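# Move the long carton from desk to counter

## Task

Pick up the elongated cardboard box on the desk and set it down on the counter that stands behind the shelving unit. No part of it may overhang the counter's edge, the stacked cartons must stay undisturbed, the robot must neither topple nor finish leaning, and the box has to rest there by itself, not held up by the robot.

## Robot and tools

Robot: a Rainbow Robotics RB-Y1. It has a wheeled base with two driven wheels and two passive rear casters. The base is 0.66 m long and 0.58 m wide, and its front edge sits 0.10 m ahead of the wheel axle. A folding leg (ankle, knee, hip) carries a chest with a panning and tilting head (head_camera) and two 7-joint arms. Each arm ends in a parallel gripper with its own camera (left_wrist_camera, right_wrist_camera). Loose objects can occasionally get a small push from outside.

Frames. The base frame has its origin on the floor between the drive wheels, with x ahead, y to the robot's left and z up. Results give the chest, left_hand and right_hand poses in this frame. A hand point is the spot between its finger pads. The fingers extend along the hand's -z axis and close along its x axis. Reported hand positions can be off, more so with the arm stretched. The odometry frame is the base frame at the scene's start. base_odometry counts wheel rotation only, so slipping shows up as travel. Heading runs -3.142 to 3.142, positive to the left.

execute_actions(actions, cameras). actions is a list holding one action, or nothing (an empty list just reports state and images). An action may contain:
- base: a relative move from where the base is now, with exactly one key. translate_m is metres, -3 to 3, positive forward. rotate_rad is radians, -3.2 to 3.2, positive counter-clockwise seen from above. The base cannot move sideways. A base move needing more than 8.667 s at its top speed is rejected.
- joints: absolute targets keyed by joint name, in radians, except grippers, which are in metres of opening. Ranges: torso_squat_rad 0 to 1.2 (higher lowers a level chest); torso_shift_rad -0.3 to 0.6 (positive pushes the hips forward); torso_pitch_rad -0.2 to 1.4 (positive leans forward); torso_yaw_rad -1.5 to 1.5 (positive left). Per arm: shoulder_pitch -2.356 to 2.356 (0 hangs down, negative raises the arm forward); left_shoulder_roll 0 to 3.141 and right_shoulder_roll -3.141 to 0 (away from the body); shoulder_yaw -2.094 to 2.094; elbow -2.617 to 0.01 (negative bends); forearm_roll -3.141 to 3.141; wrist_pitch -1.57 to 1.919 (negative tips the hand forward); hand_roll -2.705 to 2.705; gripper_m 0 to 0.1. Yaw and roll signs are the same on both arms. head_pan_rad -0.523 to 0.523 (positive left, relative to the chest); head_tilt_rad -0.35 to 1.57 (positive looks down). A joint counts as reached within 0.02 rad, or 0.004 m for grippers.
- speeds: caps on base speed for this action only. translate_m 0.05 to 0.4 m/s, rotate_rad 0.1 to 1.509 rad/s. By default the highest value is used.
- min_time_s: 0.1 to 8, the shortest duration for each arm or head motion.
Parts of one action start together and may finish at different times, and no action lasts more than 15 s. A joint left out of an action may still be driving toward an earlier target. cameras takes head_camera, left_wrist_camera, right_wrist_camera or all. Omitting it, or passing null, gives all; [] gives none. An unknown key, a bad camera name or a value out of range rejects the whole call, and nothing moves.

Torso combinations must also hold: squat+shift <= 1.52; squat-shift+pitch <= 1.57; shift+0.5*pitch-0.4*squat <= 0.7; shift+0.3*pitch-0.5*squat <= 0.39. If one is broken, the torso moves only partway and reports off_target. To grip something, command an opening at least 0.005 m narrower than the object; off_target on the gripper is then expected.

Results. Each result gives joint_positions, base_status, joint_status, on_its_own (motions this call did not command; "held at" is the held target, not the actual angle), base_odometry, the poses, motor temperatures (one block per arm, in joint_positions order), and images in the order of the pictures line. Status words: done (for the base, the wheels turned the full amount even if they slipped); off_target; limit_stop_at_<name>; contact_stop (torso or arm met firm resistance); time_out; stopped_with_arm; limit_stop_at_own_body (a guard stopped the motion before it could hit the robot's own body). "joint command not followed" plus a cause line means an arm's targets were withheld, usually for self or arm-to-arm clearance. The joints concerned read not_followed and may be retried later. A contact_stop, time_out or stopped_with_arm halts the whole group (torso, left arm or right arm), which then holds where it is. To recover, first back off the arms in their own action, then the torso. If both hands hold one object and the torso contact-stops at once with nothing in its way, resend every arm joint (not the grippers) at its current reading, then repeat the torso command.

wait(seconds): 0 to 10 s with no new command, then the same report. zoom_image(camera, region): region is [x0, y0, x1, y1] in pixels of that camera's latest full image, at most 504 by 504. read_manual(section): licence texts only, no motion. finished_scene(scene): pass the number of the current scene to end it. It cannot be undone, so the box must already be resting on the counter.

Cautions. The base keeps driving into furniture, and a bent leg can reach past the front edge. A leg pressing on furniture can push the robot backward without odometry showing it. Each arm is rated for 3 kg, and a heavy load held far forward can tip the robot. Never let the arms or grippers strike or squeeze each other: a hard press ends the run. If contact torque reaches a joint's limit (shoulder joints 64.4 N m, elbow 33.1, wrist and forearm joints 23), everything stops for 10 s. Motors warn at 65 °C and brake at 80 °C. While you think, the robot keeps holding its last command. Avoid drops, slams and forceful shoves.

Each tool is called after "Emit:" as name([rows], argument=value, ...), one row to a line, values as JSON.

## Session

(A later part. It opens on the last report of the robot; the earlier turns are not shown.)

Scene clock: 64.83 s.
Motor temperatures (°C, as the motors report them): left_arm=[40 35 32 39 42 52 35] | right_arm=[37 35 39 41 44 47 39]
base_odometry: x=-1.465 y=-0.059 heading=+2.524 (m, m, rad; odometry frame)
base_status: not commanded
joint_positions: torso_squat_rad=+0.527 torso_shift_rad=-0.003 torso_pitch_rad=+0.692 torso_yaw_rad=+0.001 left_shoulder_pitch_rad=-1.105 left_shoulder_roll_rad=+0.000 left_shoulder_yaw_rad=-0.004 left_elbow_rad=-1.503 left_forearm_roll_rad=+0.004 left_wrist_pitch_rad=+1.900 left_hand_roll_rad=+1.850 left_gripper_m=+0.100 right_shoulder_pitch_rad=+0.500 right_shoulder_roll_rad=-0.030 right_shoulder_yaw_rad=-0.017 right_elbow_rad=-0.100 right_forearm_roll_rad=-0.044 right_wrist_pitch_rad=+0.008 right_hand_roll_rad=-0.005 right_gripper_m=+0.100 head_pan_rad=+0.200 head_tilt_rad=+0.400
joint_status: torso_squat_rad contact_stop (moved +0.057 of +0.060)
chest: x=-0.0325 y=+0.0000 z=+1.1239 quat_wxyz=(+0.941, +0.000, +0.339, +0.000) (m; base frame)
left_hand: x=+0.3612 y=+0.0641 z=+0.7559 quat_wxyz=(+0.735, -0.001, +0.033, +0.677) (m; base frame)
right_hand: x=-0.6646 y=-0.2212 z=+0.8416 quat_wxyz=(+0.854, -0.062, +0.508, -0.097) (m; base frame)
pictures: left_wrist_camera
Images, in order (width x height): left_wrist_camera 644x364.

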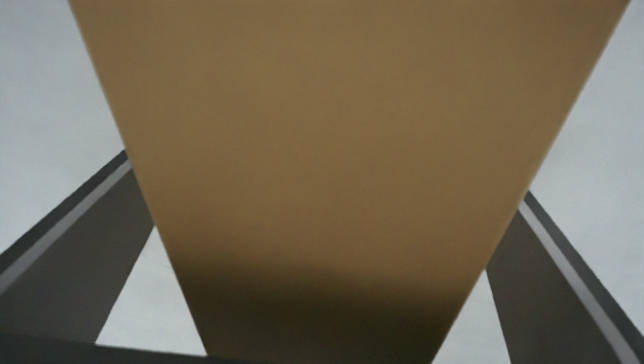

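Emit:
execute_actions([
  {"joints":{"torso_squat_rad":0.51}},
], cameras=[])

Emit:
execute_actions([
  {"joints":{"left_gripper_m":0.03}},
], cameras=["left_wrist_camera"])

Emit:
execute_actions([
  {"joints":{"torso_squat_rad":0.25,"head_tilt_rad":0.1}},
])

Scene clock: 65.50 s.
Motor temperatures (°C, as the motors report them): left_arm=[40 35 32 39 42 52 35] | right_arm=[37 35 39 41 44 47 39]
base_odometry: x=-1.465 y=-0.059 heading=+2.524 (m, m, rad; odometry frame)
base_status: not commanded
joint_positions: torso_squat_rad=+0.510 torso_shift_rad=-0.003 torso_pitch_rad=+0.694 torso_yaw_rad=+0.000 left_shoulder_pitch_rad=-1.101 left_shoulder_roll_rad=+0.000 left_shoulder_yaw_rad=-0.004 left_elbow_rad=-1.500 left_forearm_roll_rad=+0.004 left_wrist_pitch_rad=+1.900 left_hand_roll_rad=+1.850 left_gripper_m=+0.100 right_shoulder_pitch_rad=+0.500 right_shoulder_roll_rad=-0.030 right_shoulder_yaw_rad=-0.017 right_elbow_rad=-0.100 right_forearm_roll_rad=-0.044 right_wrist_pitch_rad=+0.008 right_hand_roll_rad=-0.005 right_gripper_m=+0.100 head_pan_rad=+0.200 head_tilt_rad=+0.400
joint_status: all done
chest: x=-0.0316 y=+0.0000 z=+1.1292 quat_wxyz=(+0.940, +0.000, +0.340, +0.000) (m; base frame)
left_hand: x=+0.3592 y=+0.0650 z=+0.7581 quat_wxyz=(+0.735, +0.003, +0.036, +0.677) (m; base frame)
right_hand: x=-0.6643 y=-0.2212 z=+0.8483 quat_wxyz=(+0.853, -0.062, +0.509, -0.097) (m; base frame)
pictures: none
No camera images: the call's "cameras" was empty. Leave "cameras" out to get every camera's image.

Scene clock: 66.70 s.
Motor temperatures (°C, as the motors report them): left_arm=[40 35 32 39 42 51 35] | right_arm=[37 35 39 41 44 47 39]
base_odometry: x=-1.465 y=-0.059 heading=+2.524 (m, m, rad; odometry frame)
base_status: not commanded
joint_positions: torso_squat_rad=+0.510 torso_shift_rad=-0.003 torso_pitch_rad=+0.694 torso_yaw_rad=+0.000 left_shoulder_pitch_rad=-1.101 left_shoulder_roll_rad=+0.000 left_shoulder_yaw_rad=-0.004 left_elbow_rad=-1.500 left_forearm_roll_rad=+0.004 left_wrist_pitch_rad=+1.900 left_hand_roll_rad=+1.850 left_gripper_m=+0.051 right_shoulder_pitch_rad=+0.500 right_shoulder_roll_rad=-0.030 right_shoulder_yaw_rad=-0.017 right_elbow_rad=-0.100 right_forearm_roll_rad=-0.044 right_wrist_pitch_rad=+0.008 right_hand_roll_rad=-0.005 right_gripper_m=+0.100 head_pan_rad=+0.200 head_tilt_rad=+0.400
joint_status: left_gripper_m off_target (ended at +0.051, target +0.030)
chest: x=-0.0316 y=+0.0000 z=+1.1292 quat_wxyz=(+0.940, +0.000, +0.340, +0.000) (m; base frame)
left_hand: x=+0.3592 y=+0.0650 z=+0.7581 quat_wxyz=(+0.735, +0.003, +0.036, +0.677) (m; base frame)
right_hand: x=-0.6643 y=-0.2212 z=+0.8483 quat_wxyz=(+0.853, -0.062, +0.509, -0.097) (m; base frame)
pictures: left_wrist_camera
Images, in order (width x height): left_wrist_camera 644x364.

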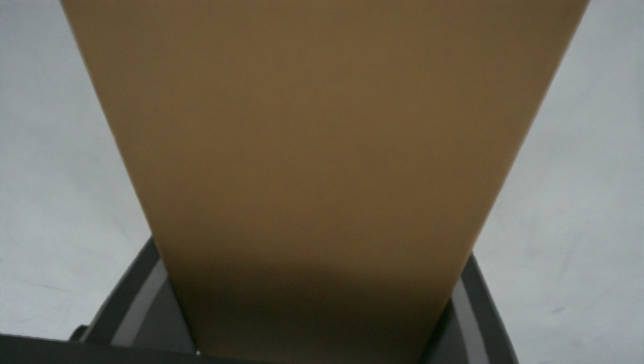

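Scene clock: 68.40 s.
Motor temperatures (°C, as the motors report them): left_arm=[40 35 32 39 42 51 35] | right_arm=[37 35 39 41 44 47 39]
base_odometry: x=-1.465 y=-0.059 heading=+2.524 (m, m, rad; odometry frame)
base_status: not commanded
joint_positions: torso_squat_rad=+0.250 torso_shift_rad=-0.002 torso_pitch_rad=+0.695 torso_yaw_rad=+0.000 left_shoulder_pitch_rad=-1.100 left_shoulder_roll_rad=+0.000 left_shoulder_yaw_rad=-0.004 left_elbow_rad=-1.500 left_forearm_roll_rad=+0.004 left_wrist_pitch_rad=+1.900 left_hand_roll_rad=+1.850 left_gripper_m=+0.051 right_shoulder_pitch_rad=+0.500 right_shoulder_roll_rad=-0.030 right_shoulder_yaw_rad=-0.017 right_elbow_rad=-0.100 right_forearm_roll_rad=-0.044 right_wrist_pitch_rad=+0.008 right_hand_roll_rad=-0.005 right_gripper_m=+0.100 head_pan_rad=+0.200 head_tilt_rad=+0.100
joint_status: all done
chest: x=-0.0316 y=+0.0001 z=+1.1965 quat_wxyz=(+0.940, +0.000, +0.340, +0.000) (m; base frame)
left_hand: x=+0.3589 y=+0.0651 z=+0.8252 quat_wxyz=(+0.735, +0.003, +0.036, +0.677) (m; base frame)
right_hand: x=-0.6644 y=-0.2211 z=+0.9157 quat_wxyz=(+0.853, -0.062, +0.509, -0.097) (m; base frame)
pictures: head_camera, left_wrist_camera, right_wrist_camera
Images, in order (width x height): head_camera 896x504, left_wrist_camera 644x364, right_wrist_camera 644x364.

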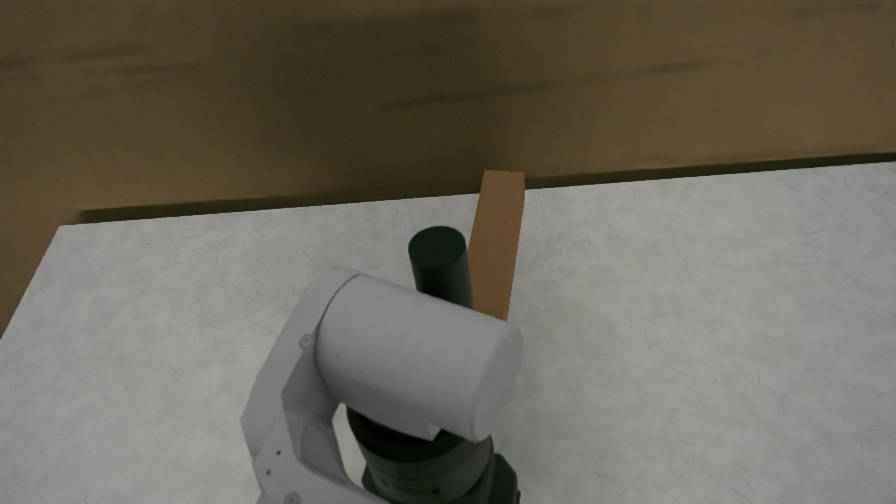

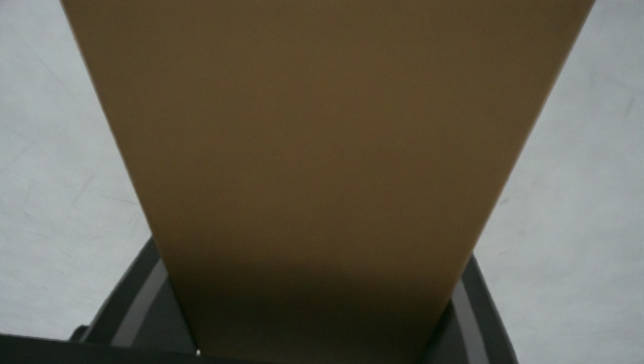

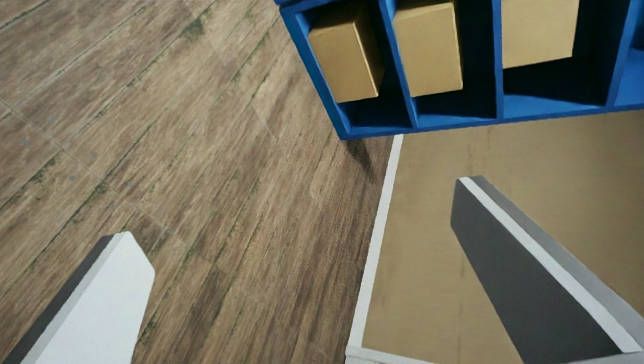

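Emit:
execute_actions([
  {"base":{"translate_m":-0.9}},
], cameras=[])

Emit:
execute_actions([
  {"base":{"rotate_rad":2.4},"speeds":{"rotate_rad":0.7},"joints":{"head_pan_rad":0,"head_tilt_rad":-0.3}},
], cameras=["head_camera"])

Scene clock: 72.83 s.
Motor temperatures (°C, as the motors report them): left_arm=[40 35 32 39 42 50 35] | right_arm=[38 35 39 41 44 47 39]
base_odometry: x=-0.731 y=-0.580 heading=+2.525 (m, m, rad; odometry frame)
base_status: done
joint_positions: torso_squat_rad=+0.250 torso_shift_rad=-0.003 torso_pitch_rad=+0.694 torso_yaw_rad=+0.000 left_shoulder_pitch_rad=-1.100 left_shoulder_roll_rad=+0.000 left_shoulder_yaw_rad=-0.004 left_elbow_rad=-1.500 left_forearm_roll_rad=+0.004 left_wrist_pitch_rad=+1.900 left_hand_roll_rad=+1.850 left_gripper_m=+0.051 right_shoulder_pitch_rad=+0.500 right_shoulder_roll_rad=-0.030 right_shoulder_yaw_rad=-0.017 right_elbow_rad=-0.100 right_forearm_roll_rad=-0.044 right_wrist_pitch_rad=+0.008 right_hand_roll_rad=-0.005 right_gripper_m=+0.100 head_pan_rad=+0.200 head_tilt_rad=+0.100
joint_status: not commanded
chest: x=-0.0317 y=+0.0001 z=+1.1965 quat_wxyz=(+0.940, +0.000, +0.340, +0.000) (m; base frame)
left_hand: x=+0.3588 y=+0.0651 z=+0.8251 quat_wxyz=(+0.735, +0.003, +0.036, +0.677) (m; base frame)
right_hand: x=-0.6644 y=-0.2211 z=+0.9157 quat_wxyz=(+0.853, -0.062, +0.509, -0.097) (m; base frame)
pictures: none
No camera images: the call's "cameras" was empty. Leave "cameras" out to get every camera's image.

Scene clock: 78.00 s.
Motor temperatures (°C, as the motors report them): left_arm=[40 35 32 39 41 49 35] | right_arm=[38 35 39 41 44 47 39]
base_odometry: x=-0.731 y=-0.580 heading=-1.359 (m, m, rad; odometry frame)
base_status: done
joint_positions: torso_squat_rad=+0.250 torso_shift_rad=-0.003 torso_pitch_rad=+0.694 torso_yaw_rad=+0.000 left_shoulder_pitch_rad=-1.100 left_shoulder_roll_rad=+0.000 left_shoulder_yaw_rad=-0.004 left_elbow_rad=-1.500 left_forearm_roll_rad=+0.004 left_wrist_pitch_rad=+1.900 left_hand_roll_rad=+1.850 left_gripper_m=+0.051 right_shoulder_pitch_rad=+0.500 right_shoulder_roll_rad=-0.030 right_shoulder_yaw_rad=-0.017 right_elbow_rad=-0.100 right_forearm_roll_rad=-0.044 right_wrist_pitch_rad=+0.008 right_hand_roll_rad=-0.005 right_gripper_m=+0.100 head_pan_rad=+0.000 head_tilt_rad=-0.300
joint_status: all done
chest: x=-0.0317 y=+0.0001 z=+1.1965 quat_wxyz=(+0.940, +0.000, +0.340, +0.000) (m; base frame)
left_hand: x=+0.3588 y=+0.0652 z=+0.8251 quat_wxyz=(+0.735, +0.003, +0.036, +0.677) (m; base frame)
right_hand: x=-0.6644 y=-0.2211 z=+0.9157 quat_wxyz=(+0.853, -0.062, +0.509, -0.097) (m; base frame)
pictures: head_camera
Images, in order (width x height): head_camera 896x504.

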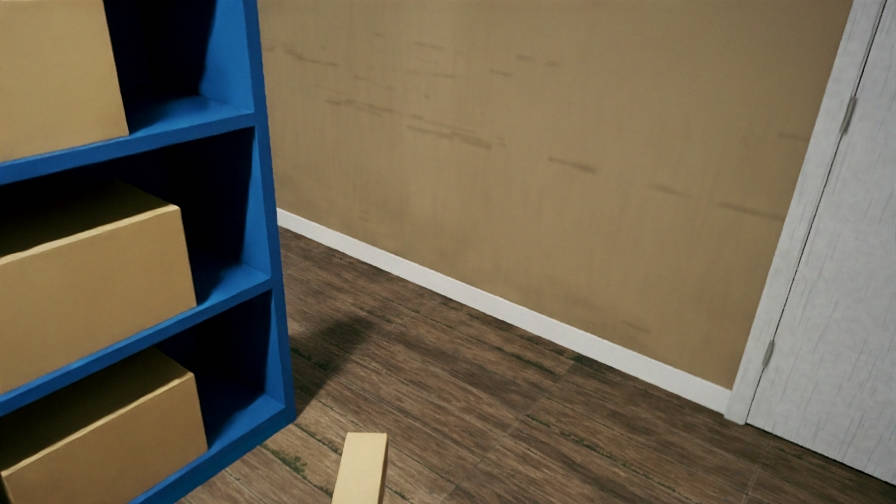

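Emit:
execute_actions([
  {"base":{"rotate_rad":-0.573}},
], cameras=[])

Emit:
execute_actions([
  {"base":{"translate_m":1.34}},
], cameras=["head_camera"])

Emit:
execute_actions([
  {"base":{"rotate_rad":0.925}},
], cameras=["head_camera"])

Scene clock: 80.77 s.
Motor temperatures (°C, as the motors report them): left_arm=[40 35 32 39 41 49 35] | right_arm=[38 35 39 41 44 47 39]
base_odometry: x=-0.731 y=-0.580 heading=-1.931 (m, m, rad; odometry frame)
base_status: done
joint_positions: torso_squat_rad=+0.250 torso_shift_rad=-0.003 torso_pitch_rad=+0.694 torso_yaw_rad=+0.000 left_shoulder_pitch_rad=-1.100 left_shoulder_roll_rad=+0.000 left_shoulder_yaw_rad=-0.004 left_elbow_rad=-1.500 left_forearm_roll_rad=+0.004 left_wrist_pitch_rad=+1.900 left_hand_roll_rad=+1.850 left_gripper_m=+0.051 right_shoulder_pitch_rad=+0.500 right_shoulder_roll_rad=-0.030 right_shoulder_yaw_rad=-0.017 right_elbow_rad=-0.100 right_forearm_roll_rad=-0.044 right_wrist_pitch_rad=+0.008 right_hand_roll_rad=-0.005 right_gripper_m=+0.100 head_pan_rad=+0.000 head_tilt_rad=-0.300
joint_status: not commanded
chest: x=-0.0317 y=+0.0001 z=+1.1965 quat_wxyz=(+0.940, +0.000, +0.340, +0.000) (m; base frame)
left_hand: x=+0.3588 y=+0.0652 z=+0.8251 quat_wxyz=(+0.735, +0.003, +0.036, +0.677) (m; base frame)
right_hand: x=-0.6644 y=-0.2211 z=+0.9157 quat_wxyz=(+0.853, -0.062, +0.509, -0.097) (m; base frame)
pictures: none
No camera images: the call's "cameras" was empty. Leave "cameras" out to get every camera's image.

Scene clock: 85.60 s.
Motor temperatures (°C, as the motors report them): left_arm=[40 35 32 39 41 49 35] | right_arm=[38 35 39 41 44 47 39]
base_odometry: x=-1.203 y=-1.834 heading=-1.931 (m, m, rad; odometry frame)
base_status: done
joint_positions: torso_squat_rad=+0.250 torso_shift_rad=-0.003 torso_pitch_rad=+0.694 torso_yaw_rad=+0.001 left_shoulder_pitch_rad=-1.092 left_shoulder_roll_rad=-0.002 left_shoulder_yaw_rad=-0.004 left_elbow_rad=-1.497 left_forearm_roll_rad=+0.005 left_wrist_pitch_rad=+1.904 left_hand_roll_rad=+1.850 left_gripper_m=+0.050 right_shoulder_pitch_rad=+0.500 right_shoulder_roll_rad=-0.030 right_shoulder_yaw_rad=-0.017 right_elbow_rad=-0.100 right_forearm_roll_rad=-0.044 right_wrist_pitch_rad=+0.008 right_hand_roll_rad=-0.005 right_gripper_m=+0.100 head_pan_rad=+0.000 head_tilt_rad=-0.300
joint_status: not commanded
chest: x=-0.0321 y=+0.0003 z=+1.1965 quat_wxyz=(+0.940, +0.000, +0.340, +0.000) (m; base frame)
left_hand: x=+0.3536 y=+0.0664 z=+0.8218 quat_wxyz=(+0.734, +0.009, +0.041, +0.678) (m; base frame)
right_hand: x=-0.6647 y=-0.2212 z=+0.9155 quat_wxyz=(+0.853, -0.062, +0.509, -0.097) (m; base frame)
pictures: head_camera
Images, in order (width x height): head_camera 896x504.

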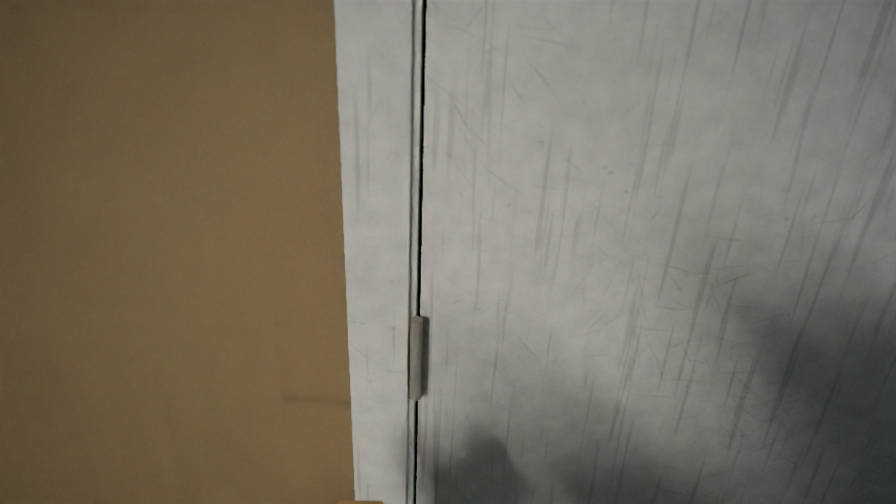

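Scene clock: 88.67 s.
Motor temperatures (°C, as the motors report them): left_arm=[40 35 32 39 41 49 35] | right_arm=[38 35 39 41 44 47 39]
base_odometry: x=-1.203 y=-1.834 heading=-1.006 (m, m, rad; odometry frame)
base_status: done
joint_positions: torso_squat_rad=+0.250 torso_shift_rad=-0.003 torso_pitch_rad=+0.694 torso_yaw_rad=+0.000 left_shoulder_pitch_rad=-1.100 left_shoulder_roll_rad=+0.000 left_shoulder_yaw_rad=-0.004 left_elbow_rad=-1.500 left_forearm_roll_rad=+0.004 left_wrist_pitch_rad=+1.900 left_hand_roll_rad=+1.850 left_gripper_m=+0.050 right_shoulder_pitch_rad=+0.500 right_shoulder_roll_rad=-0.030 right_shoulder_yaw_rad=-0.017 right_elbow_rad=-0.100 right_forearm_roll_rad=-0.044 right_wrist_pitch_rad=+0.008 right_hand_roll_rad=-0.005 right_gripper_m=+0.100 head_pan_rad=+0.000 head_tilt_rad=-0.300
joint_status: not commanded
chest: x=-0.0318 y=+0.0002 z=+1.1965 quat_wxyz=(+0.940, +0.000, +0.340, +0.000) (m; base frame)
left_hand: x=+0.3586 y=+0.0649 z=+0.8251 quat_wxyz=(+0.735, +0.003, +0.037, +0.677) (m; base frame)
right_hand: x=-0.6645 y=-0.2211 z=+0.9157 quat_wxyz=(+0.853, -0.062, +0.509, -0.097) (m; base frame)
pictures: head_camera
Images, in order (width x height): head_camera 896x504.

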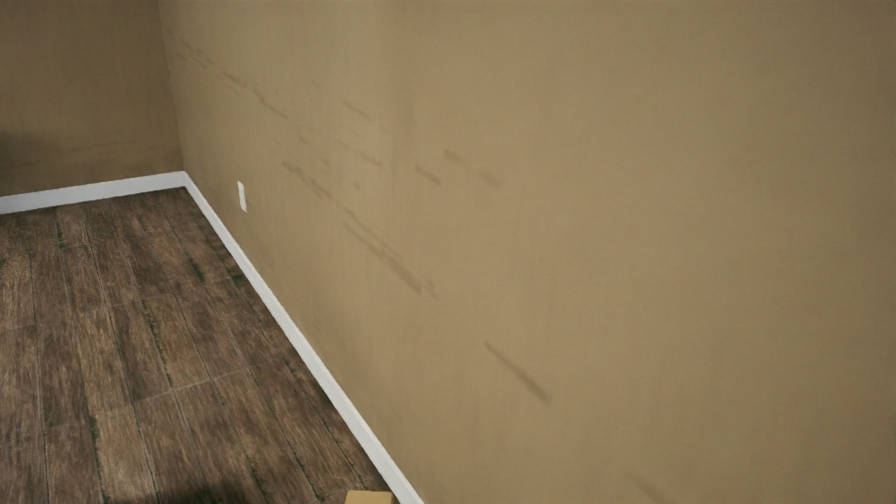

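Emit:
execute_actions([
  {"base":{"rotate_rad":0.41},"joints":{"head_tilt_rad":0.0}},
], cameras=["head_camera","left_wrist_camera"])

Scene clock: 90.90 s.
Motor temperatures (°C, as the motors report them): left_arm=[40 35 32 39 41 49 35] | right_arm=[38 35 39 41 44 47 39]
base_odometry: x=-1.203 y=-1.834 heading=-0.597 (m, m, rad; odometry frame)
base_status: done
joint_positions: torso_squat_rad=+0.250 torso_shift_rad=-0.003 torso_pitch_rad=+0.694 torso_yaw_rad=+0.000 left_shoulder_pitch_rad=-1.100 left_shoulder_roll_rad=+0.000 left_shoulder_yaw_rad=-0.004 left_elbow_rad=-1.500 left_forearm_roll_rad=+0.004 left_wrist_pitch_rad=+1.900 left_hand_roll_rad=+1.850 left_gripper_m=+0.050 right_shoulder_pitch_rad=+0.500 right_shoulder_roll_rad=-0.030 right_shoulder_yaw_rad=-0.017 right_elbow_rad=-0.100 right_forearm_roll_rad=-0.044 right_wrist_pitch_rad=+0.008 right_hand_roll_rad=-0.005 right_gripper_m=+0.100 head_pan_rad=+0.000 head_tilt_rad=+0.000
joint_status: all done
chest: x=-0.0317 y=+0.0002 z=+1.1965 quat_wxyz=(+0.940, +0.000, +0.340, +0.000) (m; base frame)
left_hand: x=+0.3586 y=+0.0649 z=+0.8251 quat_wxyz=(+0.735, +0.003, +0.037, +0.677) (m; base frame)
right_hand: x=-0.6645 y=-0.2211 z=+0.9157 quat_wxyz=(+0.853, -0.062, +0.509, -0.097) (m; base frame)
pictures: head_camera, left_wrist_camera
Images, in order (width x height): head_camera 896x504, left_wrist_camera 644x364.

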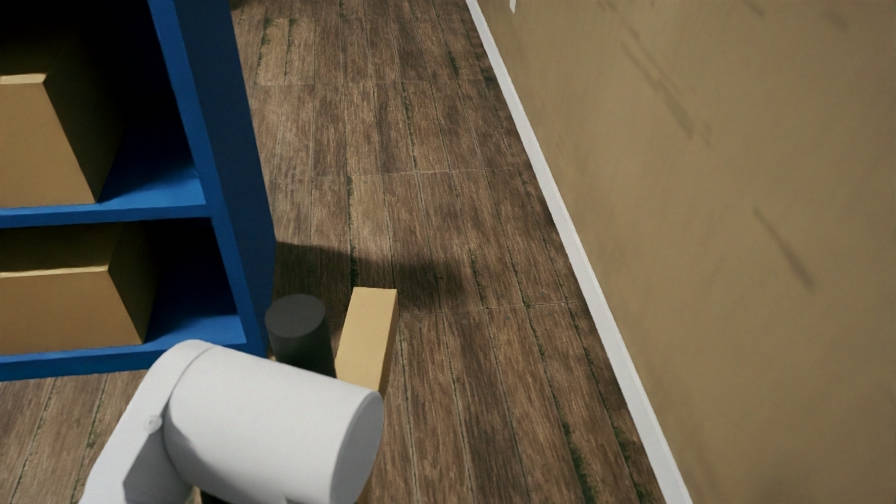

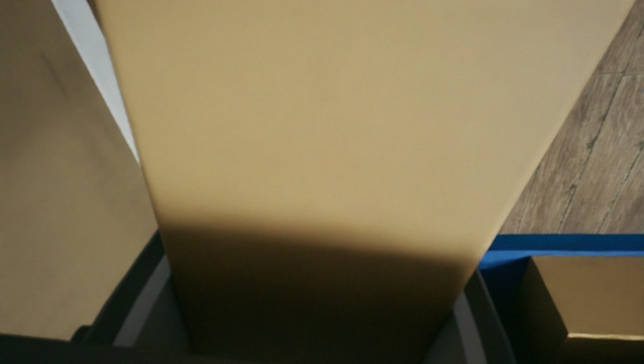

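Emit:
execute_actions([
  {"base":{"translate_m":1.0},"speeds":{"translate_m":0.3},"joints":{"right_shoulder_roll_rad":0,"right_shoulder_pitch_rad":0.3}},
])

Scene clock: 95.67 s.
Motor temperatures (°C, as the motors report them): left_arm=[40 35 32 39 41 48 35] | right_arm=[38 35 39 41 44 47 39]
base_odometry: x=-0.376 y=-2.396 heading=-0.597 (m, m, rad; odometry frame)
base_status: done
joint_positions: torso_squat_rad=+0.250 torso_shift_rad=-0.002 torso_pitch_rad=+0.694 torso_yaw_rad=+0.000 left_shoulder_pitch_rad=-1.100 left_shoulder_roll_rad=+0.000 left_shoulder_yaw_rad=-0.004 left_elbow_rad=-1.500 left_forearm_roll_rad=+0.004 left_wrist_pitch_rad=+1.900 left_hand_roll_rad=+1.850 left_gripper_m=+0.050 right_shoulder_pitch_rad=+0.300 right_shoulder_roll_rad=+0.000 right_shoulder_yaw_rad=-0.017 right_elbow_rad=-0.100 right_forearm_roll_rad=-0.044 right_wrist_pitch_rad=+0.008 right_hand_roll_rad=-0.005 right_gripper_m=+0.100 head_pan_rad=+0.000 head_tilt_rad=+0.000
joint_status: all done
chest: x=-0.0317 y=+0.0002 z=+1.1965 quat_wxyz=(+0.940, +0.000, +0.340, +0.000) (m; base frame)
left_hand: x=+0.3588 y=+0.0649 z=+0.8251 quat_wxyz=(+0.735, +0.003, +0.037, +0.677) (m; base frame)
right_hand: x=-0.5866 y=-0.2145 z=+0.7916 quat_wxyz=(+0.901, -0.034, +0.427, -0.077) (m; base frame)
pictures: head_camera, left_wrist_camera, right_wrist_camera
Images, in order (width x height): head_camera 896x504, left_wrist_camera 644x364, right_wrist_camera 644x364.

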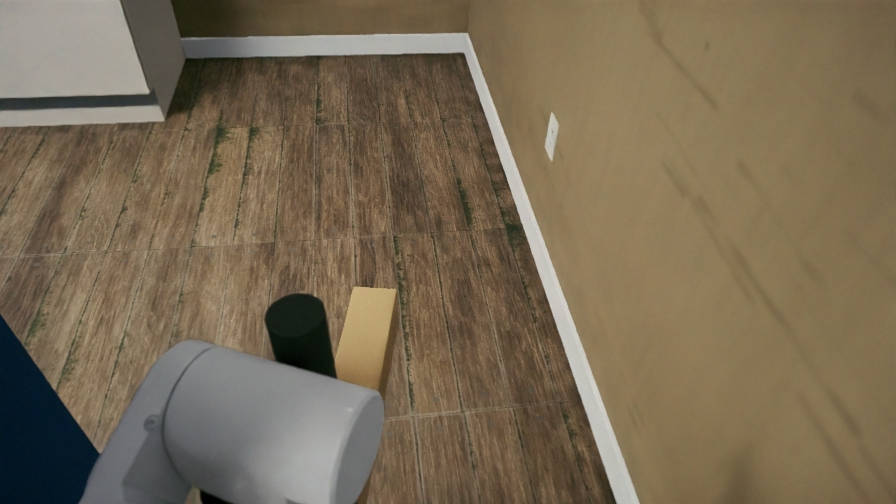

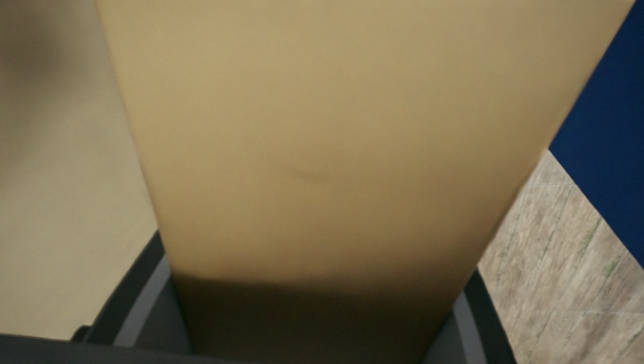

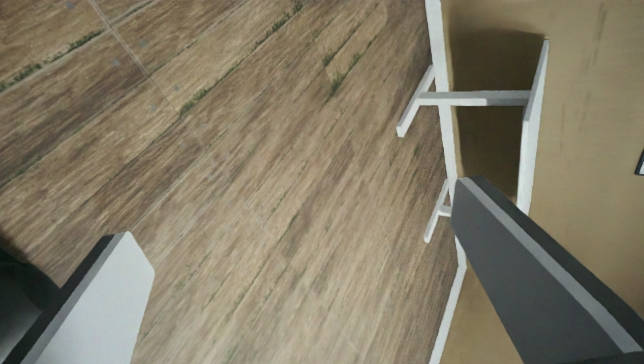

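Emit:
execute_actions([
  {"base":{"rotate_rad":0.12},"speeds":{"rotate_rad":0.2}},
], cameras=[])

Emit:
execute_actions([
  {"base":{"translate_m":0.6},"speeds":{"translate_m":0.3},"joints":{"head_pan_rad":0.52,"head_tilt_rad":-0.2}},
])

Scene clock: 97.17 s.
Motor temperatures (°C, as the motors report them): left_arm=[40 35 32 39 41 48 35] | right_arm=[38 35 39 41 44 47 39]
base_odometry: x=-0.376 y=-2.396 heading=-0.477 (m, m, rad; odometry frame)
base_status: done
joint_positions: torso_squat_rad=+0.250 torso_shift_rad=-0.002 torso_pitch_rad=+0.694 torso_yaw_rad=+0.000 left_shoulder_pitch_rad=-1.100 left_shoulder_roll_rad=+0.000 left_shoulder_yaw_rad=-0.004 left_elbow_rad=-1.500 left_forearm_roll_rad=+0.004 left_wrist_pitch_rad=+1.900 left_hand_roll_rad=+1.850 left_gripper_m=+0.050 right_shoulder_pitch_rad=+0.300 right_shoulder_roll_rad=+0.000 right_shoulder_yaw_rad=-0.017 right_elbow_rad=-0.100 right_forearm_roll_rad=-0.044 right_wrist_pitch_rad=+0.008 right_hand_roll_rad=-0.005 right_gripper_m=+0.100 head_pan_rad=+0.000 head_tilt_rad=+0.000
joint_status: not commanded
chest: x=-0.0317 y=+0.0001 z=+1.1965 quat_wxyz=(+0.940, +0.000, +0.340, +0.000) (m; base frame)
left_hand: x=+0.3588 y=+0.0649 z=+0.8251 quat_wxyz=(+0.735, +0.003, +0.037, +0.677) (m; base frame)
right_hand: x=-0.5866 y=-0.2145 z=+0.7916 quat_wxyz=(+0.901, -0.034, +0.427, -0.077) (m; base frame)
pictures: none
No camera images: the call's "cameras" was empty. Leave "cameras" out to get every camera's image.

Scene clock: 100.47 s.
Motor temperatures (°C, as the motors report them): left_arm=[40 35 32 39 41 48 35] | right_arm=[38 35 39 42 44 47 39]
base_odometry: x=+0.157 y=-2.671 heading=-0.477 (m, m, rad; odometry frame)
base_status: done
joint_positions: torso_squat_rad=+0.250 torso_shift_rad=-0.002 torso_pitch_rad=+0.694 torso_yaw_rad=+0.000 left_shoulder_pitch_rad=-1.100 left_shoulder_roll_rad=+0.000 left_shoulder_yaw_rad=-0.004 left_elbow_rad=-1.500 left_forearm_roll_rad=+0.004 left_wrist_pitch_rad=+1.900 left_hand_roll_rad=+1.850 left_gripper_m=+0.050 right_shoulder_pitch_rad=+0.300 right_shoulder_roll_rad=+0.000 right_shoulder_yaw_rad=-0.017 right_elbow_rad=-0.100 right_forearm_roll_rad=-0.044 right_wrist_pitch_rad=+0.008 right_hand_roll_rad=-0.005 right_gripper_m=+0.100 head_pan_rad=+0.520 head_tilt_rad=-0.200
joint_status: all done
chest: x=-0.0317 y=+0.0001 z=+1.1965 quat_wxyz=(+0.940, +0.000, +0.340, +0.000) (m; base frame)
left_hand: x=+0.3588 y=+0.0649 z=+0.8251 quat_wxyz=(+0.735, +0.003, +0.037, +0.677) (m; base frame)
right_hand: x=-0.5866 y=-0.2145 z=+0.7916 quat_wxyz=(+0.901, -0.034, +0.427, -0.077) (m; base frame)
pictures: head_camera, left_wrist_camera, right_wrist_camera
Images, in order (width x height): head_camera 896x504, left_wrist_camera 644x364, right_wrist_camera 644x364.

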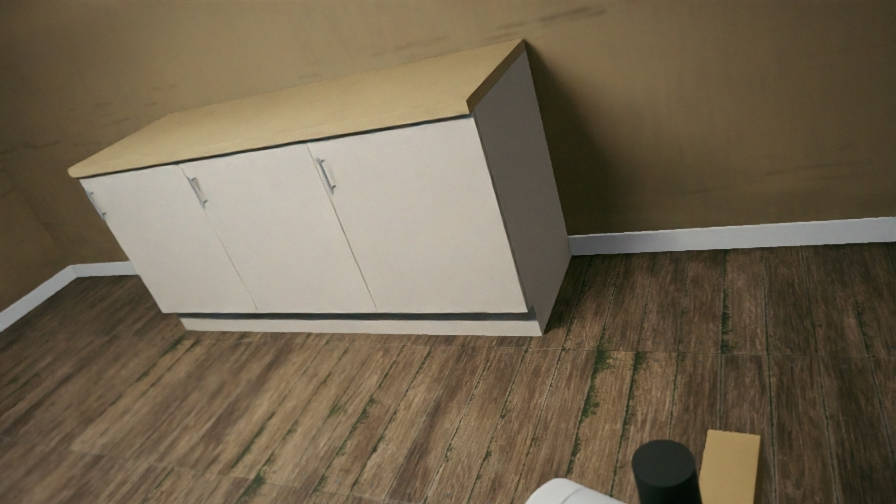

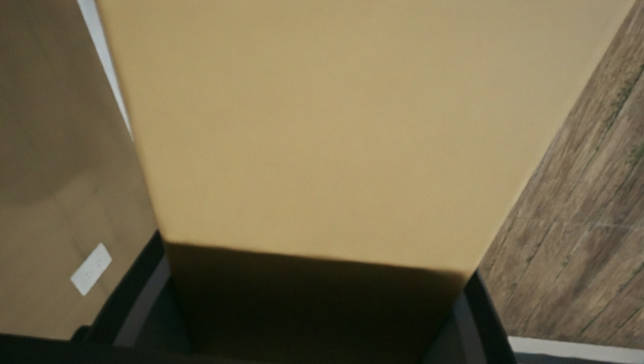

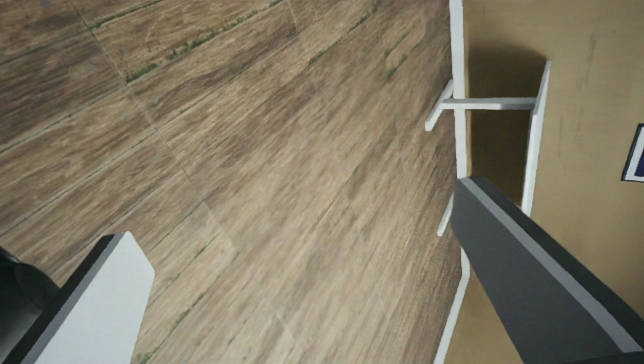

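Emit:
execute_actions([
  {"base":{"rotate_rad":0.15},"speeds":{"rotate_rad":0.3}},
], cameras=[])

Emit:
execute_actions([
  {"base":{"translate_m":0.4}},
], cameras=[])

Emit:
execute_actions([
  {"base":{"rotate_rad":0.35},"speeds":{"rotate_rad":0.4}},
], cameras=[])

Emit:
execute_actions([
  {"base":{"translate_m":0.4}},
], cameras=[])

Emit:
execute_actions([
  {"base":{"rotate_rad":1.0},"speeds":{"rotate_rad":0.5},"joints":{"head_pan_rad":-0.3,"head_tilt_rad":-0.15}},
])

Scene clock: 102.20 s.
Motor temperatures (°C, as the motors report them): left_arm=[40 35 32 39 40 48 35] | right_arm=[38 35 39 42 44 47 39]
base_odometry: x=+0.158 y=-2.671 heading=-0.327 (m, m, rad; odometry frame)
base_status: done
joint_positions: torso_squat_rad=+0.250 torso_shift_rad=-0.002 torso_pitch_rad=+0.694 torso_yaw_rad=+0.000 left_shoulder_pitch_rad=-1.100 left_shoulder_roll_rad=+0.000 left_shoulder_yaw_rad=-0.004 left_elbow_rad=-1.500 left_forearm_roll_rad=+0.004 left_wrist_pitch_rad=+1.900 left_hand_roll_rad=+1.850 left_gripper_m=+0.050 right_shoulder_pitch_rad=+0.300 right_shoulder_roll_rad=+0.000 right_shoulder_yaw_rad=-0.017 right_elbow_rad=-0.100 right_forearm_roll_rad=-0.044 right_wrist_pitch_rad=+0.008 right_hand_roll_rad=-0.005 right_gripper_m=+0.100 head_pan_rad=+0.520 head_tilt_rad=-0.200
joint_status: not commanded
chest: x=-0.0317 y=+0.0001 z=+1.1965 quat_wxyz=(+0.940, +0.000, +0.340, +0.000) (m; base frame)
left_hand: x=+0.3588 y=+0.0649 z=+0.8251 quat_wxyz=(+0.735, +0.003, +0.037, +0.677) (m; base frame)
right_hand: x=-0.5866 y=-0.2145 z=+0.7916 quat_wxyz=(+0.901, -0.034, +0.427, -0.077) (m; base frame)
pictures: none
No camera images: the call's "cameras" was empty. Leave "cameras" out to get every camera's image.

Scene clock: 104.67 s.
Motor temperatures (°C, as the motors report them): left_arm=[40 35 32 39 40 48 35] | right_arm=[38 35 39 42 44 47 39]
base_odometry: x=+0.536 y=-2.800 heading=-0.327 (m, m, rad; odometry frame)
base_status: done
joint_positions: torso_squat_rad=+0.250 torso_shift_rad=-0.002 torso_pitch_rad=+0.695 torso_yaw_rad=+0.000 left_shoulder_pitch_rad=-1.100 left_shoulder_roll_rad=+0.000 left_shoulder_yaw_rad=-0.004 left_elbow_rad=-1.500 left_forearm_roll_rad=+0.004 left_wrist_pitch_rad=+1.900 left_hand_roll_rad=+1.850 left_gripper_m=+0.050 right_shoulder_pitch_rad=+0.300 right_shoulder_roll_rad=+0.000 right_shoulder_yaw_rad=-0.017 right_elbow_rad=-0.100 right_forearm_roll_rad=-0.044 right_wrist_pitch_rad=+0.008 right_hand_roll_rad=-0.005 right_gripper_m=+0.100 head_pan_rad=+0.520 head_tilt_rad=-0.200
joint_status: not commanded
chest: x=-0.0316 y=+0.0002 z=+1.1965 quat_wxyz=(+0.940, +0.000, +0.340, +0.000) (m; base frame)
left_hand: x=+0.3588 y=+0.0649 z=+0.8251 quat_wxyz=(+0.735, +0.003, +0.037, +0.677) (m; base frame)
right_hand: x=-0.5866 y=-0.2145 z=+0.7916 quat_wxyz=(+0.901, -0.034, +0.427, -0.077) (m; base frame)
pictures: none
No camera images: the call's "cameras" was empty. Leave "cameras" out to get every camera's image.

Scene clock: 106.67 s.
Motor temperatures (°C, as the motors report them): left_arm=[40 35 32 39 40 47 35] | right_arm=[38 35 39 42 44 47 39]
base_odometry: x=+0.536 y=-2.800 heading=+0.022 (m, m, rad; odometry frame)
base_status: done
joint_positions: torso_squat_rad=+0.250 torso_shift_rad=-0.002 torso_pitch_rad=+0.695 torso_yaw_rad=+0.000 left_shoulder_pitch_rad=-1.100 left_shoulder_roll_rad=+0.000 left_shoulder_yaw_rad=-0.004 left_elbow_rad=-1.500 left_forearm_roll_rad=+0.004 left_wrist_pitch_rad=+1.900 left_hand_roll_rad=+1.850 left_gripper_m=+0.050 right_shoulder_pitch_rad=+0.300 right_shoulder_roll_rad=+0.000 right_shoulder_yaw_rad=-0.017 right_elbow_rad=-0.100 right_forearm_roll_rad=-0.044 right_wrist_pitch_rad=+0.008 right_hand_roll_rad=-0.005 right_gripper_m=+0.100 head_pan_rad=+0.520 head_tilt_rad=-0.200
joint_status: not commanded
chest: x=-0.0316 y=+0.0002 z=+1.1965 quat_wxyz=(+0.940, +0.000, +0.340, +0.000) (m; base frame)
left_hand: x=+0.3588 y=+0.0649 z=+0.8251 quat_wxyz=(+0.735, +0.003, +0.037, +0.677) (m; base frame)
right_hand: x=-0.5866 y=-0.2145 z=+0.7916 quat_wxyz=(+0.901, -0.034, +0.427, -0.077) (m; base frame)
pictures: none
No camera images: the call's "cameras" was empty. Leave "cameras" out to get every camera's image.

Scene clock: 109.13 s.
Motor temperatures (°C, as the motors report them): left_arm=[40 35 32 39 40 47 35] | right_arm=[38 35 39 42 44 47 39]
base_odometry: x=+0.936 y=-2.791 heading=+0.022 (m, m, rad; odometry frame)
base_status: done
joint_positions: torso_squat_rad=+0.250 torso_shift_rad=-0.002 torso_pitch_rad=+0.695 torso_yaw_rad=+0.000 left_shoulder_pitch_rad=-1.100 left_shoulder_roll_rad=+0.000 left_shoulder_yaw_rad=-0.004 left_elbow_rad=-1.500 left_forearm_roll_rad=+0.004 left_wrist_pitch_rad=+1.900 left_hand_roll_rad=+1.850 left_gripper_m=+0.050 right_shoulder_pitch_rad=+0.300 right_shoulder_roll_rad=+0.000 right_shoulder_yaw_rad=-0.017 right_elbow_rad=-0.100 right_forearm_roll_rad=-0.044 right_wrist_pitch_rad=+0.008 right_hand_roll_rad=-0.005 right_gripper_m=+0.100 head_pan_rad=+0.520 head_tilt_rad=-0.200
joint_status: not commanded
chest: x=-0.0316 y=+0.0001 z=+1.1965 quat_wxyz=(+0.940, +0.000, +0.340, +0.000) (m; base frame)
left_hand: x=+0.3588 y=+0.0649 z=+0.8251 quat_wxyz=(+0.735, +0.003, +0.037, +0.677) (m; base frame)
right_hand: x=-0.5865 y=-0.2145 z=+0.7915 quat_wxyz=(+0.901, -0.034, +0.427, -0.077) (m; base frame)
pictures: none
No camera images: the call's "cameras" was empty. Leave "cameras" out to get every camera's image.

Scene clock: 112.47 s.
Motor temperatures (°C, as the motors report them): left_arm=[39 35 32 39 40 47 35] | right_arm=[38 35 39 42 44 47 39]
base_odometry: x=+0.936 y=-2.791 heading=+1.022 (m, m, rad; odometry frame)
base_status: done
joint_positions: torso_squat_rad=+0.250 torso_shift_rad=-0.002 torso_pitch_rad=+0.694 torso_yaw_rad=+0.000 left_shoulder_pitch_rad=-1.100 left_shoulder_roll_rad=+0.000 left_shoulder_yaw_rad=-0.004 left_elbow_rad=-1.500 left_forearm_roll_rad=+0.004 left_wrist_pitch_rad=+1.900 left_hand_roll_rad=+1.850 left_gripper_m=+0.050 right_shoulder_pitch_rad=+0.300 right_shoulder_roll_rad=+0.000 right_shoulder_yaw_rad=-0.017 right_elbow_rad=-0.100 right_forearm_roll_rad=-0.044 right_wrist_pitch_rad=+0.008 right_hand_roll_rad=-0.005 right_gripper_m=+0.100 head_pan_rad=-0.300 head_tilt_rad=-0.150
joint_status: all done
chest: x=-0.0317 y=+0.0002 z=+1.1965 quat_wxyz=(+0.940, +0.000, +0.340, +0.000) (m; base frame)
left_hand: x=+0.3588 y=+0.0649 z=+0.8251 quat_wxyz=(+0.735, +0.003, +0.037, +0.677) (m; base frame)
right_hand: x=-0.5866 y=-0.2144 z=+0.7915 quat_wxyz=(+0.901, -0.034, +0.427, -0.077) (m; base frame)
pictures: head_camera, left_wrist_camera, right_wrist_camera
Images, in order (width x height): head_camera 896x504, left_wrist_camera 644x364, right_wrist_camera 644x364.

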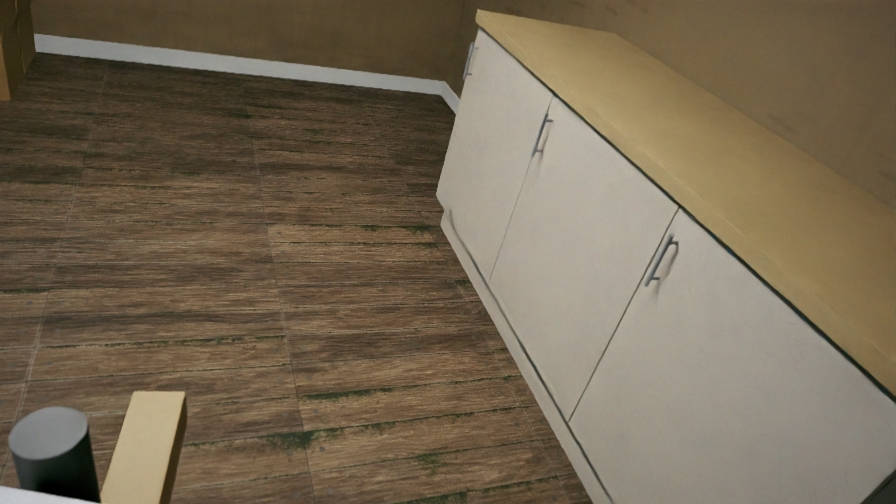

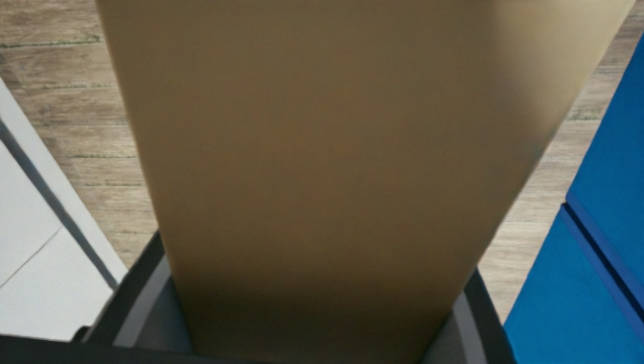

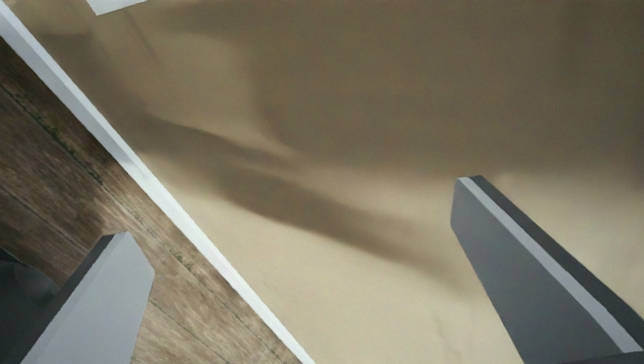

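Emit:
execute_actions([
  {"joints":{"torso_pitch_rad":0.3,"torso_squat_rad":0.1,"left_elbow_rad":-1.1,"left_hand_roll_rad":0.28,"right_shoulder_pitch_rad":0.0,"head_pan_rad":-0.5,"head_tilt_rad":0.4},"min_time_s":3},
])

Scene clock: 116.13 s.
Motor temperatures (°C, as the motors report them): left_arm=[40 35 32 39 40 47 35] | right_arm=[38 35 39 42 44 47 39]
base_odometry: x=+0.936 y=-2.791 heading=+1.022 (m, m, rad; odometry frame)
base_status: not commanded
joint_positions: torso_squat_rad=+0.100 torso_shift_rad=-0.003 torso_pitch_rad=+0.300 torso_yaw_rad=+0.000 left_shoulder_pitch_rad=-1.100 left_shoulder_roll_rad=+0.000 left_shoulder_yaw_rad=-0.004 left_elbow_rad=-1.100 left_forearm_roll_rad=+0.004 left_wrist_pitch_rad=+1.900 left_hand_roll_rad=+0.280 left_gripper_m=+0.050 right_shoulder_pitch_rad=+0.000 right_shoulder_roll_rad=+0.000 right_shoulder_yaw_rad=-0.017 right_elbow_rad=-0.100 right_forearm_roll_rad=-0.044 right_wrist_pitch_rad=+0.008 right_hand_roll_rad=-0.005 right_gripper_m=+0.100 head_pan_rad=-0.500 head_tilt_rad=+0.400
joint_status: all done
chest: x=-0.1384 y=+0.0002 z=+1.2726 quat_wxyz=(+0.989, +0.000, +0.149, +0.000) (m; base frame)
left_hand: x=+0.3148 y=+0.0928 z=+0.9717 quat_wxyz=(+0.998, +0.047, +0.020, -0.036) (m; base frame)
right_hand: x=-0.2956 y=-0.2206 z=+0.6059 quat_wxyz=(+0.994, -0.004, +0.104, -0.033) (m; base frame)
pictures: head_camera, left_wrist_camera, right_wrist_camera
Images, in order (width x height): head_camera 896x504, left_wrist_camera 644x364, right_wrist_camera 644x364.

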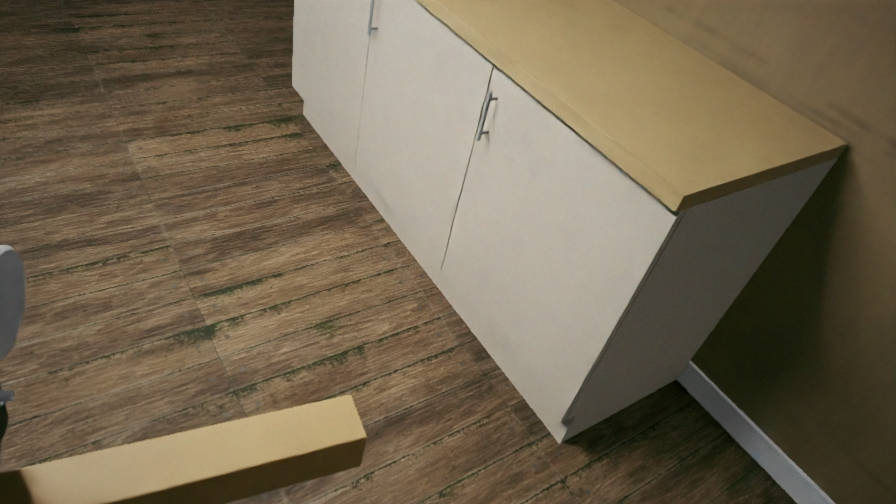

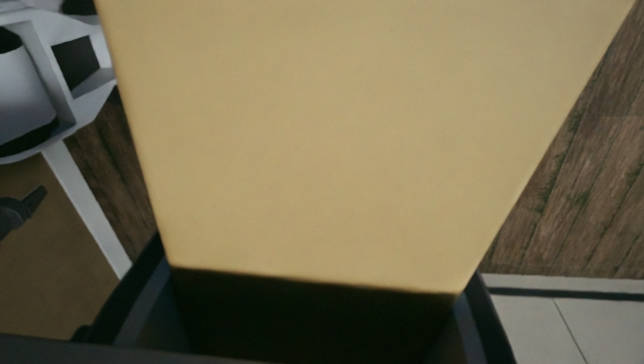

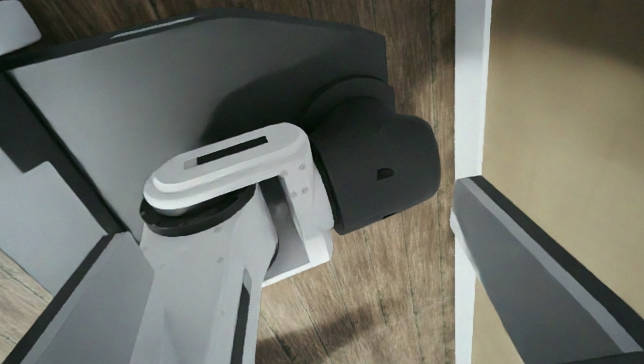

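Emit:
execute_actions([
  {"base":{"translate_m":1.3},"joints":{"head_pan_rad":0.52,"head_tilt_rad":0.7}},
])

Scene clock: 121.10 s.
Motor temperatures (°C, as the motors report them): left_arm=[40 35 32 39 40 47 35] | right_arm=[38 35 39 41 44 47 39]
base_odometry: x=+1.614 y=-1.682 heading=+1.022 (m, m, rad; odometry frame)
base_status: done
joint_positions: torso_squat_rad=+0.100 torso_shift_rad=-0.002 torso_pitch_rad=+0.300 torso_yaw_rad=+0.000 left_shoulder_pitch_rad=-1.100 left_shoulder_roll_rad=+0.000 left_shoulder_yaw_rad=-0.004 left_elbow_rad=-1.100 left_forearm_roll_rad=+0.004 left_wrist_pitch_rad=+1.900 left_hand_roll_rad=+0.280 left_gripper_m=+0.050 right_shoulder_pitch_rad=+0.000 right_shoulder_roll_rad=+0.000 right_shoulder_yaw_rad=-0.017 right_elbow_rad=-0.100 right_forearm_roll_rad=-0.044 right_wrist_pitch_rad=+0.008 right_hand_roll_rad=-0.005 right_gripper_m=+0.100 head_pan_rad=+0.520 head_tilt_rad=+0.700
joint_status: all done
chest: x=-0.1383 y=+0.0002 z=+1.2726 quat_wxyz=(+0.989, +0.000, +0.149, +0.000) (m; base frame)
left_hand: x=+0.3148 y=+0.0928 z=+0.9716 quat_wxyz=(+0.998, +0.047, +0.021, -0.036) (m; base frame)
right_hand: x=-0.2954 y=-0.2206 z=+0.6059 quat_wxyz=(+0.994, -0.004, +0.104, -0.033) (m; base frame)
pictures: head_camera, left_wrist_camera, right_wrist_camera
Images, in order (width x height): head_camera 896x504, left_wrist_camera 644x364, right_wrist_camera 644x364.

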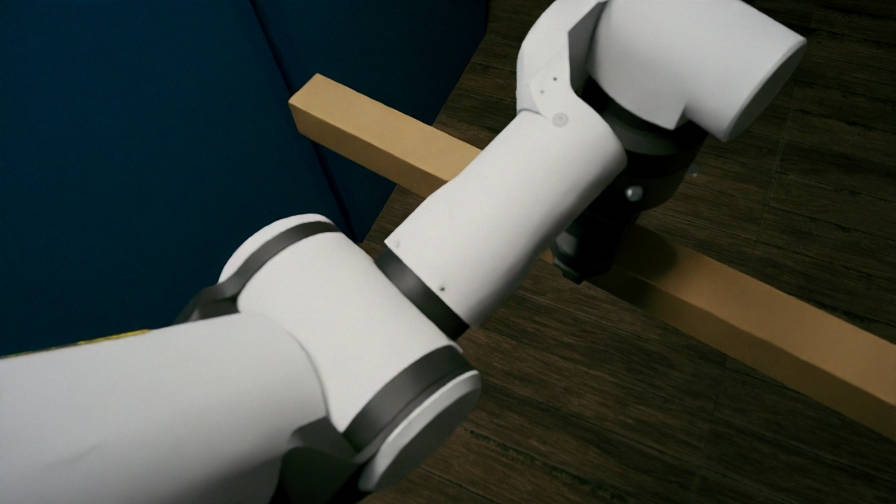

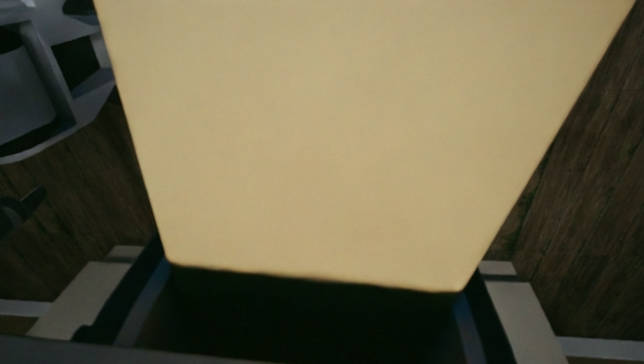

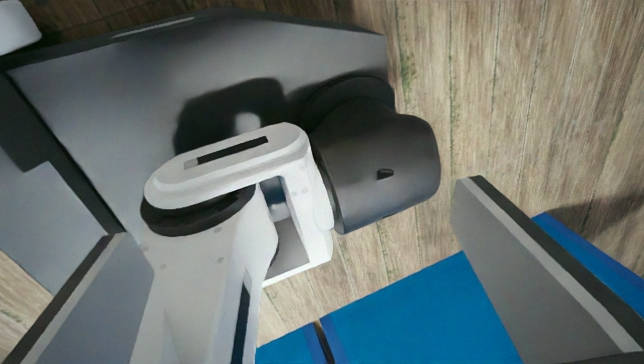

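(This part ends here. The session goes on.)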